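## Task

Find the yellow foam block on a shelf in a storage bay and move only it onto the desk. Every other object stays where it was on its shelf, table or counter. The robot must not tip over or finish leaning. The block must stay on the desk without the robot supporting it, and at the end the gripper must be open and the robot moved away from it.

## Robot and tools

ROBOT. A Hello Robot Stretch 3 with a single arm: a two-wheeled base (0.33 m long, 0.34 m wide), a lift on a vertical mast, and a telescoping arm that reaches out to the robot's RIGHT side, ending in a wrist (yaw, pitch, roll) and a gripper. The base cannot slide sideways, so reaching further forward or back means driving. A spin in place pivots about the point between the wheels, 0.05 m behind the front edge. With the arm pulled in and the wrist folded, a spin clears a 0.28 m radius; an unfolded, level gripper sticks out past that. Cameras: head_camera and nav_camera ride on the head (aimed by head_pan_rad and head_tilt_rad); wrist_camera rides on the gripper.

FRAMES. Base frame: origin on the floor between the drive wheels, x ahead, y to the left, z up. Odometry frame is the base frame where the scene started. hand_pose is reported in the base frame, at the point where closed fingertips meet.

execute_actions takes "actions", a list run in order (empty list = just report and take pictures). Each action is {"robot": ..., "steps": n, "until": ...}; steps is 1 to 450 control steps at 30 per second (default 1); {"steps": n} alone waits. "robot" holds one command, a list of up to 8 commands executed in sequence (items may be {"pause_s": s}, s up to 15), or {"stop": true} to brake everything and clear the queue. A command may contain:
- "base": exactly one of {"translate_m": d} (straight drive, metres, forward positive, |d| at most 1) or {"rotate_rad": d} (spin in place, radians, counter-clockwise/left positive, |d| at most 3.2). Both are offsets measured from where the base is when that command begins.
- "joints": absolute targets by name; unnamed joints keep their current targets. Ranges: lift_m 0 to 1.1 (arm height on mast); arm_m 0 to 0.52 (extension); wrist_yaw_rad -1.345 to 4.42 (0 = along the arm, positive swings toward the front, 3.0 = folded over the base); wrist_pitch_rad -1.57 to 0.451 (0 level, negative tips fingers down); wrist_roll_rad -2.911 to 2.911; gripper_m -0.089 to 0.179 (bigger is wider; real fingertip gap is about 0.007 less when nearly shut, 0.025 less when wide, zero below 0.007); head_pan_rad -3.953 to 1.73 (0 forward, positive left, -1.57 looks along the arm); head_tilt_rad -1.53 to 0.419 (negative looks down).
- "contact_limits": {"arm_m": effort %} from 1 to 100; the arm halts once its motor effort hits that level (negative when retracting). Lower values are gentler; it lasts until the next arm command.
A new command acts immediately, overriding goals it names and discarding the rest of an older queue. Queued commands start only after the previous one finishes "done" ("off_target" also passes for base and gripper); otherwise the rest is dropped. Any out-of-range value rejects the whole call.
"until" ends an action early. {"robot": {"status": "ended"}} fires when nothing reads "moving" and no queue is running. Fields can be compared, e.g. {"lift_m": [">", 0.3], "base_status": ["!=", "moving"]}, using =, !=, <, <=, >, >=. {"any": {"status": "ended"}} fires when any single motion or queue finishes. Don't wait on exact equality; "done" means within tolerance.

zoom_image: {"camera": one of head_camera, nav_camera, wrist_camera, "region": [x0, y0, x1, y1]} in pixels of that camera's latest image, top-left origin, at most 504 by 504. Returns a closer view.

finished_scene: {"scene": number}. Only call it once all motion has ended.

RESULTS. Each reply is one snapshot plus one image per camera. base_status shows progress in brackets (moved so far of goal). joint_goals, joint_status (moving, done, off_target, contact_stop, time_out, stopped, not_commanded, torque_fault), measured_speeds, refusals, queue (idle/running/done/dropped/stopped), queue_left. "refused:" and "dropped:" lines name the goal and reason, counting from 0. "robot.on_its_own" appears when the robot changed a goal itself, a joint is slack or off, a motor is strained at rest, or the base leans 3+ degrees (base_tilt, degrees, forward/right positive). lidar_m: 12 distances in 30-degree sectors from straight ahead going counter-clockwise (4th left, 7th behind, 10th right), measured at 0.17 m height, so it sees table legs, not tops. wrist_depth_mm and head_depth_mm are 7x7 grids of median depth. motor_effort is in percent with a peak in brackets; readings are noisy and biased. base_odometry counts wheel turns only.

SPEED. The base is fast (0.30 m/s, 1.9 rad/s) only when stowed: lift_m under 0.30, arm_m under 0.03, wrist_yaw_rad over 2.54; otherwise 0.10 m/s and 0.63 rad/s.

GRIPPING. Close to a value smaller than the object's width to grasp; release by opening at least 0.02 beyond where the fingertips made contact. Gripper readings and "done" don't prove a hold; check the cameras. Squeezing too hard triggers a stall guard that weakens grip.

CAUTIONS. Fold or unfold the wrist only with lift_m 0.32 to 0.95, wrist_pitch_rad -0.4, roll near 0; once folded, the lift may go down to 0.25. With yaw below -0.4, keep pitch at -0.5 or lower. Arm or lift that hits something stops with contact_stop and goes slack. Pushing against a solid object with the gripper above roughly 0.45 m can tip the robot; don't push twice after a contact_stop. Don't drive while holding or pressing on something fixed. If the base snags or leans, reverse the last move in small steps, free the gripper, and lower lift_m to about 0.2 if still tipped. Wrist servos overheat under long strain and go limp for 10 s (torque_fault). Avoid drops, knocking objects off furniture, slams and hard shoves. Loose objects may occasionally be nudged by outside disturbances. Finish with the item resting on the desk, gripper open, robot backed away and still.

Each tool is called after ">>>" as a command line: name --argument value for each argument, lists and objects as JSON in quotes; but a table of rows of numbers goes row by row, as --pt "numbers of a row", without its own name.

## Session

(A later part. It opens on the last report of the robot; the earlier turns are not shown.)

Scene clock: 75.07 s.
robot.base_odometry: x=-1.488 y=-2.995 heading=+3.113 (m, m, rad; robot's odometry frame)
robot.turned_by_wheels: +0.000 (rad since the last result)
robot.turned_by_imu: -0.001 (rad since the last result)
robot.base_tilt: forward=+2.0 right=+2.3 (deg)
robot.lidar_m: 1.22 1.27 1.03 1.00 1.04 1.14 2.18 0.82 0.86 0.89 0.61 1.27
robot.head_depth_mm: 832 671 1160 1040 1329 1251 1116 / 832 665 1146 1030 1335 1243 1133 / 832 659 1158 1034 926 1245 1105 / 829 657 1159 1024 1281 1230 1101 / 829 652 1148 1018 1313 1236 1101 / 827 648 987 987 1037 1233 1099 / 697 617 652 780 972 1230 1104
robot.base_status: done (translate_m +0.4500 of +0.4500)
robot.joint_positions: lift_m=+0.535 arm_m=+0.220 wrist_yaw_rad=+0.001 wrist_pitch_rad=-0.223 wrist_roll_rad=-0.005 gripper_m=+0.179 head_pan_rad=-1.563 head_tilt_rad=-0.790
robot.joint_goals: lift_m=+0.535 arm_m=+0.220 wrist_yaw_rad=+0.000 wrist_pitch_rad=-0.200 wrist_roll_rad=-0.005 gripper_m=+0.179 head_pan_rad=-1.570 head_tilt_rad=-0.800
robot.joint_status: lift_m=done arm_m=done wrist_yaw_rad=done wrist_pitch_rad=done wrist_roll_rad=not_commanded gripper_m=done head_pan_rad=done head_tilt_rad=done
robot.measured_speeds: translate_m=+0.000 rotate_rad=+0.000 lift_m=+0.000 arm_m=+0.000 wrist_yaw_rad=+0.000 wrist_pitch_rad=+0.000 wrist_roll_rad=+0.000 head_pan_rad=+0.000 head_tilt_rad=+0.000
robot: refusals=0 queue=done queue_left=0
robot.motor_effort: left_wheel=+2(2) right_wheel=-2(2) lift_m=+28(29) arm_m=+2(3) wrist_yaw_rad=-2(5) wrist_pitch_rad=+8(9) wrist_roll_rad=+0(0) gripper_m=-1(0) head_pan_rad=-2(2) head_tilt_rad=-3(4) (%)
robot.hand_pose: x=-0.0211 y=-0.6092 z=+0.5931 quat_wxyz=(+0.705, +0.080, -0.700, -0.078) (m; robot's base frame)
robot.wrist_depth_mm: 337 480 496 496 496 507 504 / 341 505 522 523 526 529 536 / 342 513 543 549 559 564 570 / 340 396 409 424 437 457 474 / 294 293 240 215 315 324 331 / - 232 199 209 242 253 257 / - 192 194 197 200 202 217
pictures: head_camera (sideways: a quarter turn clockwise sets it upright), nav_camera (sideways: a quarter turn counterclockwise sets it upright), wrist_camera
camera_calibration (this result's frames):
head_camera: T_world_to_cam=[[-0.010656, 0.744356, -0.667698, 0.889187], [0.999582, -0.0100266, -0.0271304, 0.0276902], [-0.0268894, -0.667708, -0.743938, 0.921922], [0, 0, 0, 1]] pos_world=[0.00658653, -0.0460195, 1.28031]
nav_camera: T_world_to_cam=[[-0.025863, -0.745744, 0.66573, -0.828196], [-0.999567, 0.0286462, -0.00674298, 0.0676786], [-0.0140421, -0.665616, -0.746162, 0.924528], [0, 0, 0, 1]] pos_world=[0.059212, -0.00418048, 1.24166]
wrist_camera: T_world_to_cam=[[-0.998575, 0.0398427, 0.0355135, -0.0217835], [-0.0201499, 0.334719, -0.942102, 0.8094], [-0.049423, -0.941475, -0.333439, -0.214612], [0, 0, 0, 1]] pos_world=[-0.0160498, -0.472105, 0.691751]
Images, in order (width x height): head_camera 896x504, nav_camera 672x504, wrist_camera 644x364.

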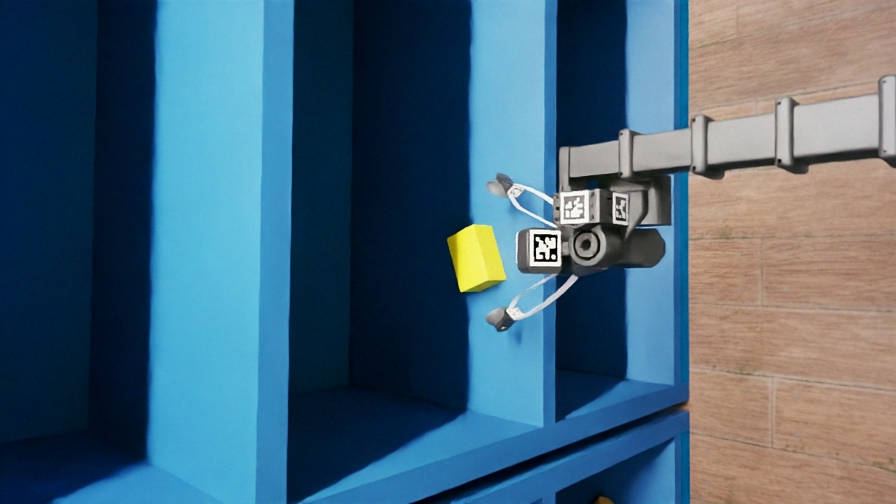

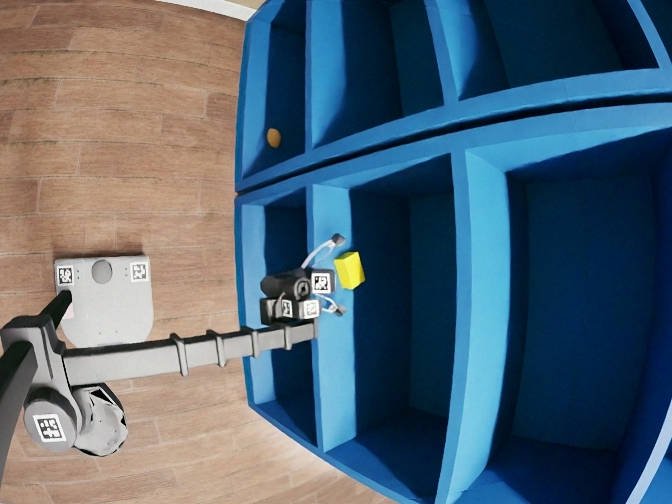

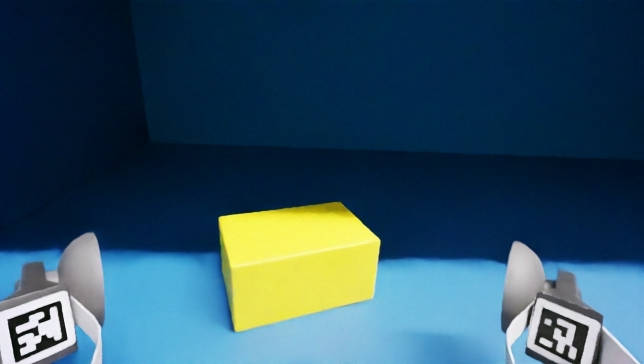

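>>> execute_actions --actions '[{"robot":[{"joints":{"lift_m":0.513,"arm_m":0.295},"base":{"translate_m":0.008}},{"joints":{"gripper_m":0.04}},{"joints":{"lift_m":0.55}}],"steps":450,"until":{"robot":{"status":"ended"}}}]'

Scene clock: 79.37 s.
robot.base_odometry: x=-1.496 y=-2.995 heading=+3.113 (m, m, rad; robot's odometry frame)
robot.turned_by_wheels: +0.000 (rad since the last result)
robot.turned_by_imu: -0.001 (rad since the last result)
robot.base_tilt: forward=+2.0 right=+2.3 (deg)
robot.lidar_m: 1.22 1.26 1.04 1.00 1.04 1.15 2.19 0.83 0.88 0.88 0.60 1.26
robot.head_depth_mm: 834 669 1159 1038 1329 1252 1112 / 832 668 1160 1035 1329 1245 1132 / 832 660 1155 1057 - 1245 1116 / 832 656 1147 1046 1318 1242 1109 / 834 650 1144 1021 1308 1226 1111 / 829 648 948 957 1069 1229 1105 / 670 616 639 767 989 1223 1104
robot.base_status: done (translate_m +0.0080 of +0.0080)
robot.joint_positions: lift_m=+0.550 arm_m=+0.295 wrist_yaw_rad=+0.001 wrist_pitch_rad=-0.223 wrist_roll_rad=-0.005 gripper_m=+0.045 head_pan_rad=-1.563 head_tilt_rad=-0.790
robot.joint_goals: lift_m=+0.550 arm_m=+0.295 wrist_yaw_rad=+0.000 wrist_pitch_rad=-0.200 wrist_roll_rad=-0.005 gripper_m=+0.043 head_pan_rad=-1.570 head_tilt_rad=-0.800
robot.joint_status: lift_m=done arm_m=done wrist_yaw_rad=done wrist_pitch_rad=done wrist_roll_rad=not_commanded gripper_m=done head_pan_rad=done head_tilt_rad=done
robot.measured_speeds: translate_m=+0.000 rotate_rad=+0.000 lift_m=+0.000 arm_m=+0.000 wrist_yaw_rad=+0.000 wrist_pitch_rad=+0.000 wrist_roll_rad=+0.000 head_pan_rad=+0.000 head_tilt_rad=+0.000
robot: refusals=0 queue=done queue_left=0
robot.motor_effort: left_wheel=+2(7) right_wheel=-2(4) lift_m=+28(28) arm_m=+2(1) wrist_yaw_rad=-3(2) wrist_pitch_rad=+8(8) wrist_roll_rad=+0(0) gripper_m=-27(98) head_pan_rad=-1(3) head_tilt_rad=-2(2) (%)
robot.hand_pose: x=-0.0212 y=-0.6843 z=+0.6082 quat_wxyz=(+0.705, +0.080, -0.701, -0.079) (m; robot's base frame)
robot.wrist_depth_mm: 329 421 430 425 430 434 436 / 331 444 446 454 456 454 462 / 333 461 470 475 480 484 491 / 335 428 449 463 481 496 505 / 306 322 329 175 347 353 363 / 249 264 132 135 137 273 279 / 210 197 110 119 134 229 227
pictures: head_camera (sideways: a quarter turn clockwise sets it upright), nav_camera (sideways: a quarter turn counterclockwise sets it upright), wrist_camera
camera_calibration (this result's frames):
head_camera: T_world_to_cam=[[-0.0106553, 0.744358, -0.667696, 0.889184], [0.999582, -0.0100274, -0.0271304, 0.0276903], [-0.02689, -0.667705, -0.74394, 0.921925], [0, 0, 0, 1]] pos_world=[0.00658648, -0.0460194, 1.28031]
nav_camera: T_world_to_cam=[[-0.0258637, -0.745746, 0.665728, -0.828193], [-0.999567, 0.0286472, -0.00674288, 0.0676785], [-0.0140428, -0.665614, -0.746164, 0.92453], [0, 0, 0, 1]] pos_world=[0.059212, -0.00418035, 1.24166]
wrist_camera: T_world_to_cam=[[-0.998561, 0.0401976, 0.0355093, -0.0191683], [-0.020032, 0.334633, -0.942136, 0.848618], [-0.0497541, -0.941491, -0.333346, -0.280306], [0, 0, 0, 1]] pos_world=[-0.0160876, -0.54711, 0.706755]
Images, in order (width x height): head_camera 896x504, nav_camera 672x504, wrist_camera 644x364.

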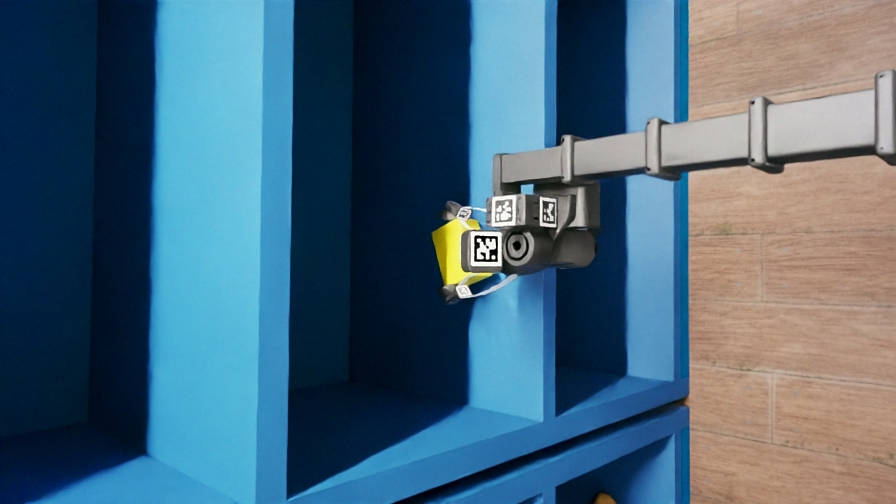

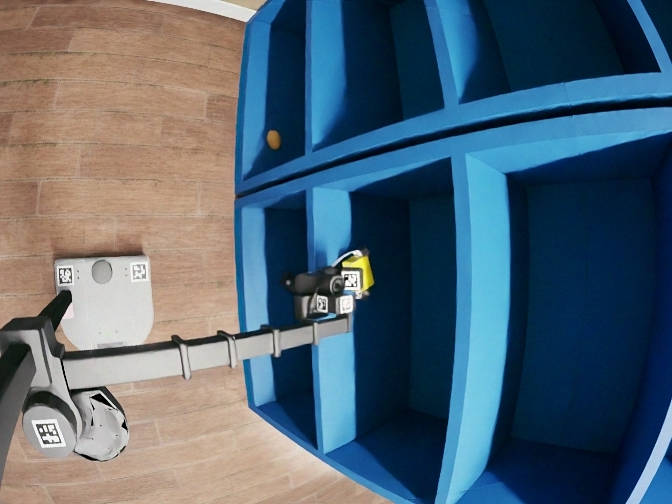

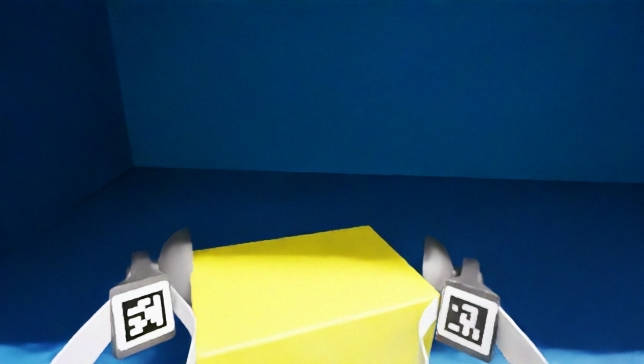

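>>> execute_actions --actions '[{"robot":[{"joints":{"arm_m":0.0}},{"base":{"translate_m":-1.0},"joints":{"lift_m":0.85}},{"base":{"translate_m":-0.2}},{"base":{"rotate_rad":-1.585},"joints":{"head_tilt_rad":-0.6}}],"steps":450,"until":{"robot":{"status":"ended"}}},{"steps":450,"until":{"robot":{"status":"ended"}}}]'

Scene clock: 101.03 s.
robot.base_odometry: x=-0.296 y=-3.028 heading=+1.528 (m, m, rad; robot's odometry frame)
robot.turned_by_wheels: -1.585 (rad since the last result)
robot.turned_by_imu: -1.581 (rad since the last result)
robot.base_tilt: forward=+2.0 right=+2.2 (deg)
robot.lidar_m: 2.21 0.78 0.78 2.41 1.44 0.57 0.56 0.59 0.78 0.75 1.07 1.90
robot.head_depth_mm: 1127 1254 1352 975 838 1437 - / 1121 1252 1336 970 837 1456 - / 1118 1248 1332 970 779 1356 - / 1113 1238 1332 969 502 - 1154 / 1110 1234 1323 962 811 1356 1174 / 1105 1230 1327 959 826 1382 1168 / 1107 1233 1308 951 821 1376 1169
robot.base_status: done (rotate_rad -1.5849 of -1.5850)
robot.joint_positions: lift_m=+0.850 arm_m=+0.002 wrist_yaw_rad=+0.001 wrist_pitch_rad=-0.223 wrist_roll_rad=-0.005 gripper_m=+0.063 head_pan_rad=-1.563 head_tilt_rad=-0.606
robot.joint_goals: lift_m=+0.850 arm_m=+0.000 wrist_yaw_rad=+0.000 wrist_pitch_rad=-0.200 wrist_roll_rad=-0.005 gripper_m=+0.062 head_pan_rad=-1.570 head_tilt_rad=-0.600
robot.joint_status: lift_m=done arm_m=done wrist_yaw_rad=done wrist_pitch_rad=done wrist_roll_rad=not_commanded gripper_m=done head_pan_rad=done head_tilt_rad=done
robot.measured_speeds: translate_m=+0.000 rotate_rad=+0.000 lift_m=+0.000 arm_m=+0.000 wrist_yaw_rad=+0.000 wrist_pitch_rad=+0.000 wrist_roll_rad=+0.000 head_pan_rad=+0.000 head_tilt_rad=+0.000
robot: refusals=0 queue=done queue_left=0
robot.on_its_own: gripper_m is held at +0.062, not at your +0.040, by its stall guard, which is not easing now
robot.motor_effort: left_wheel=+2(6) right_wheel=-2(8) lift_m=+28(29) arm_m=-3(4) wrist_yaw_rad=-2(2) wrist_pitch_rad=+9(8) wrist_roll_rad=+0(0) gripper_m=-19(26) head_pan_rad=-2(2) head_tilt_rad=+2(15) (%)
robot.hand_pose: x=-0.0212 y=-0.3917 z=+0.9081 quat_wxyz=(+0.705, +0.080, -0.701, -0.079) (m; robot's base frame)
robot.wrist_depth_mm: 995 998 - - - - - / - - - - - - - / - - - - - - - / 717 745 759 796 793 849 892 / 529 543 554 175 580 595 612 / 422 447 132 135 138 464 471 / 858 - 110 119 134 938 -
pictures: head_camera (sideways: a quarter turn clockwise sets it upright), nav_camera (sideways: a quarter turn counterclockwise sets it upright), wrist_camera
camera_calibration (this result's frames):
head_camera: T_world_to_cam=[[-0.00962742, 0.609644, -0.792617, 1.05199], [0.999617, -0.0146967, -0.0234457, 0.022899], [-0.0259424, -0.792539, -0.609269, 0.746754], [0, 0, 0, 1]] pos_world=[0.00661028, -0.0491681, 1.28933]
nav_camera: T_world_to_cam=[[-0.026889, -0.611373, 0.790886, -0.991303], [-0.999553, 0.0268053, -0.0132622, 0.0761683], [-0.0130917, -0.790888, -0.61182, 0.749786], [0, 0, 0, 1]] pos_world=[0.0592951, -0.0151001, 1.24375]
wrist_camera: T_world_to_cam=[[-0.998561, 0.0401979, 0.0355082, -0.04158], [-0.0200309, 0.334633, -0.942136, 1.03335], [-0.0497541, -0.941491, -0.333346, 0.0951403], [0, 0, 0, 1]] pos_world=[-0.0160877, -0.254546, 1.00674]
Images, in order (width x height): head_camera 896x504, nav_camera 672x504, wrist_camera 644x364.

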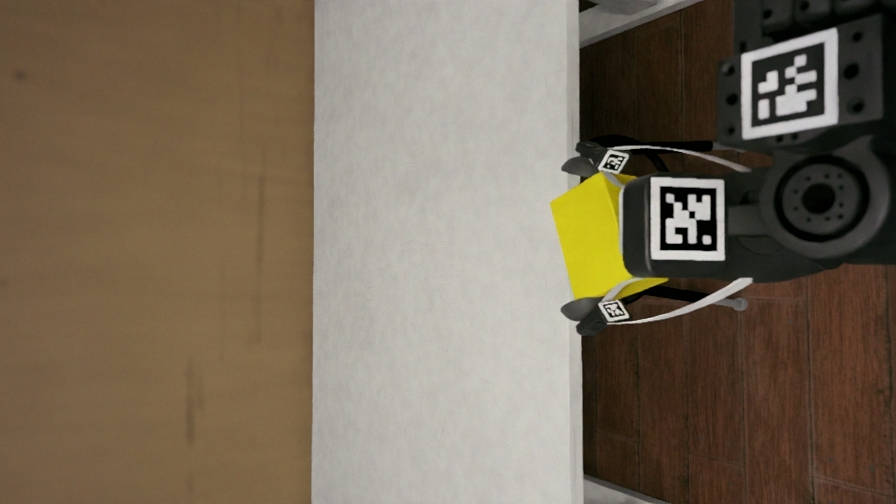

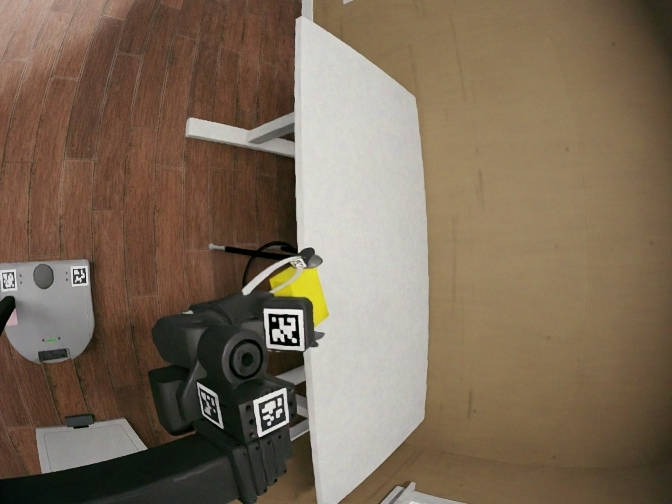

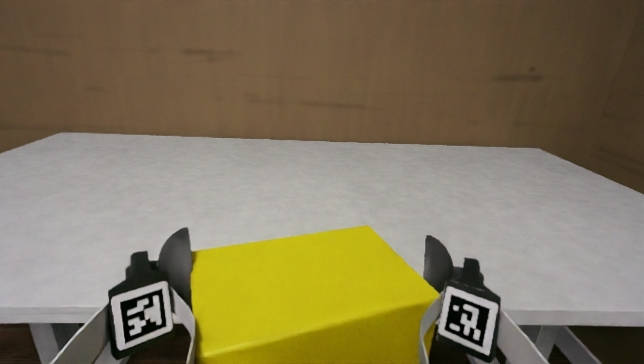

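>>> execute_actions --actions '[{"robot":[{"joints":{"arm_m":0.38,"lift_m":0.75}},{"joints":{"lift_m":0.707}}],"steps":450,"until":{"robot":{"status":"ended"}}},{"robot":[{"joints":{"gripper_m":0.179}},{"joints":{"lift_m":0.78}},{"joints":{"arm_m":0.05}}],"steps":450,"until":{"robot":{"status":"ended"}}}]'

Scene clock: 112.67 s.
robot.base_odometry: x=-0.296 y=-3.028 heading=+1.528 (m, m, rad; robot's odometry frame)
robot.turned_by_wheels: +0.000 (rad since the last result)
robot.turned_by_imu: -0.002 (rad since the last result)
robot.base_tilt: forward=+2.0 right=+2.3 (deg)
robot.lidar_m: 2.21 0.78 0.78 2.40 1.43 0.57 0.56 0.59 0.78 0.75 1.07 1.91
robot.head_depth_mm: 1123 1258 1342 976 837 1432 - / 1127 1249 1338 970 834 1469 - / 1117 1246 1343 973 818 1431 - / 1116 1236 1329 890 831 - 1165 / 1110 1247 1336 961 813 1349 1174 / 1102 1239 1321 956 825 1383 1176 / 1103 1236 1315 947 823 1387 1175
robot.base_status: done (rotate_rad -1.5849 of -1.5850)
robot.joint_positions: lift_m=+0.780 arm_m=+0.050 wrist_yaw_rad=+0.001 wrist_pitch_rad=-0.223 wrist_roll_rad=-0.005 gripper_m=+0.179 head_pan_rad=-1.563 head_tilt_rad=-0.606
robot.joint_goals: lift_m=+0.780 arm_m=+0.050 wrist_yaw_rad=+0.000 wrist_pitch_rad=-0.200 wrist_roll_rad=-0.005 gripper_m=+0.179 head_pan_rad=-1.570 head_tilt_rad=-0.600
robot.joint_status: lift_m=done arm_m=done wrist_yaw_rad=done wrist_pitch_rad=done wrist_roll_rad=not_commanded gripper_m=done head_pan_rad=done head_tilt_rad=done
robot.measured_speeds: translate_m=+0.000 rotate_rad=+0.000 lift_m=+0.000 arm_m=+0.000 wrist_yaw_rad=+0.000 wrist_pitch_rad=+0.000 wrist_roll_rad=+0.000 head_pan_rad=+0.000 head_tilt_rad=+0.000
robot: refusals=0 queue=done queue_left=0
robot.motor_effort: left_wheel=+2(2) right_wheel=-2(2) lift_m=+28(30) arm_m=-3(4) wrist_yaw_rad=-2(2) wrist_pitch_rad=+8(9) wrist_roll_rad=+0(0) gripper_m=+0(82) head_pan_rad=-2(2) head_tilt_rad=+2(3) (%)
robot.hand_pose: x=-0.0212 y=-0.4398 z=+0.8382 quat_wxyz=(+0.705, +0.080, -0.701, -0.079) (m; robot's base frame)
robot.wrist_depth_mm: 974 977 981 983 996 - 998 / 983 - - - - - - / 818 867 919 970 - - - / 539 554 570 505 611 636 651 / 398 410 415 425 435 450 455 / - 334 340 347 352 363 362 / - - - - - - -
pictures: head_camera (sideways: a quarter turn clockwise sets it upright), nav_camera (sideways: a quarter turn counterclockwise sets it upright), wrist_camera
camera_calibration (this result's frames):
head_camera: T_world_to_cam=[[-0.009627, 0.60955, -0.792689, 1.05208], [0.999617, -0.014699, -0.0234431, 0.0228956], [-0.0259415, -0.792611, -0.609175, 0.746633], [0, 0, 0, 1]] pos_world=[0.00661032, -0.0491696, 1.28934]
nav_camera: T_world_to_cam=[[-0.0268894, -0.61128, 0.790958, -0.991396], [-0.999553, 0.0268033, -0.0132663, 0.0761736], [-0.0130908, -0.79096, -0.611727, 0.749665], [0, 0, 0, 1]] pos_world=[0.0592952, -0.0151069, 1.24375]
wrist_camera: T_world_to_cam=[[-0.99856, 0.0402027, 0.0355095, -0.0371632], [-0.0200291, 0.334658, -0.942127, 0.983495], [-0.0497596, -0.941482, -0.333371, 0.0265858], [0, 0, 0, 1]] pos_world=[-0.0160883, -0.302611, 0.93676]
Images, in order (width x height): head_camera 896x504, nav_camera 672x504, wrist_camera 644x364.

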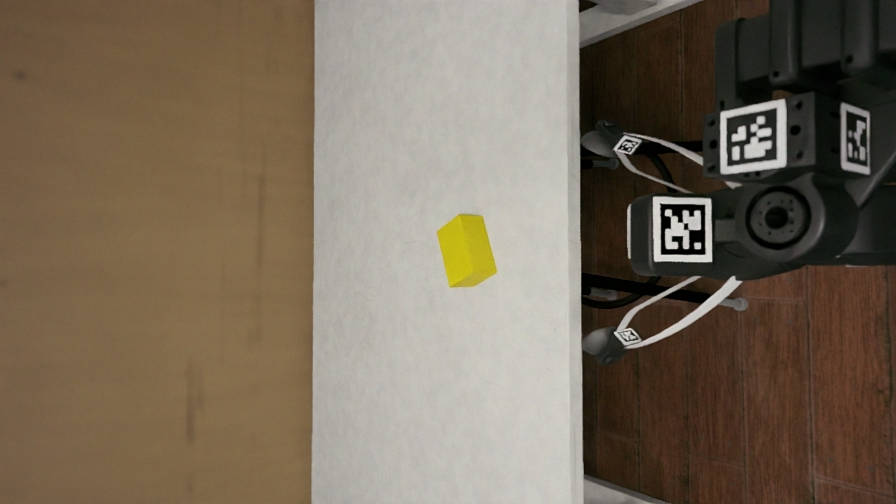

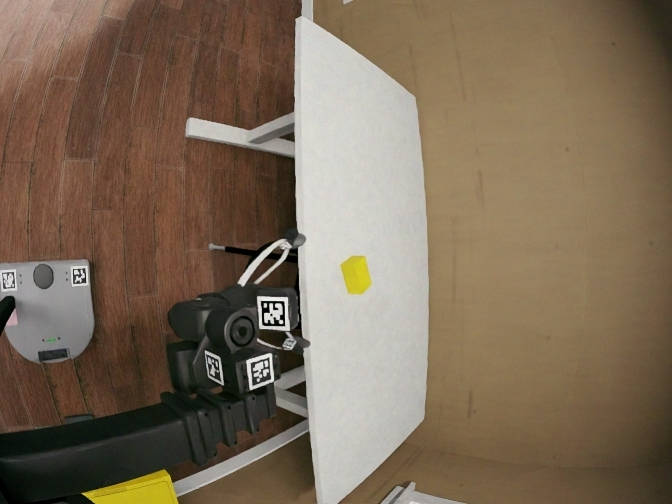

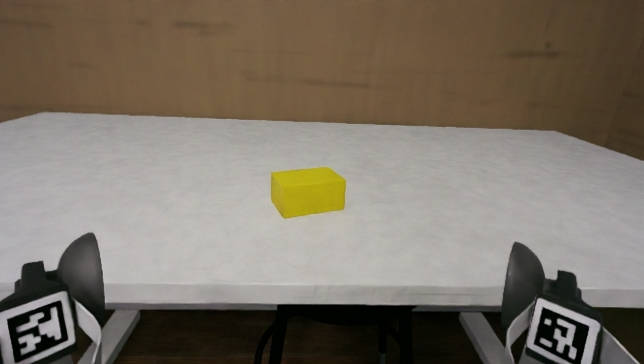

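>>> finished_scene --scene 1

The scene is finished: the task was done.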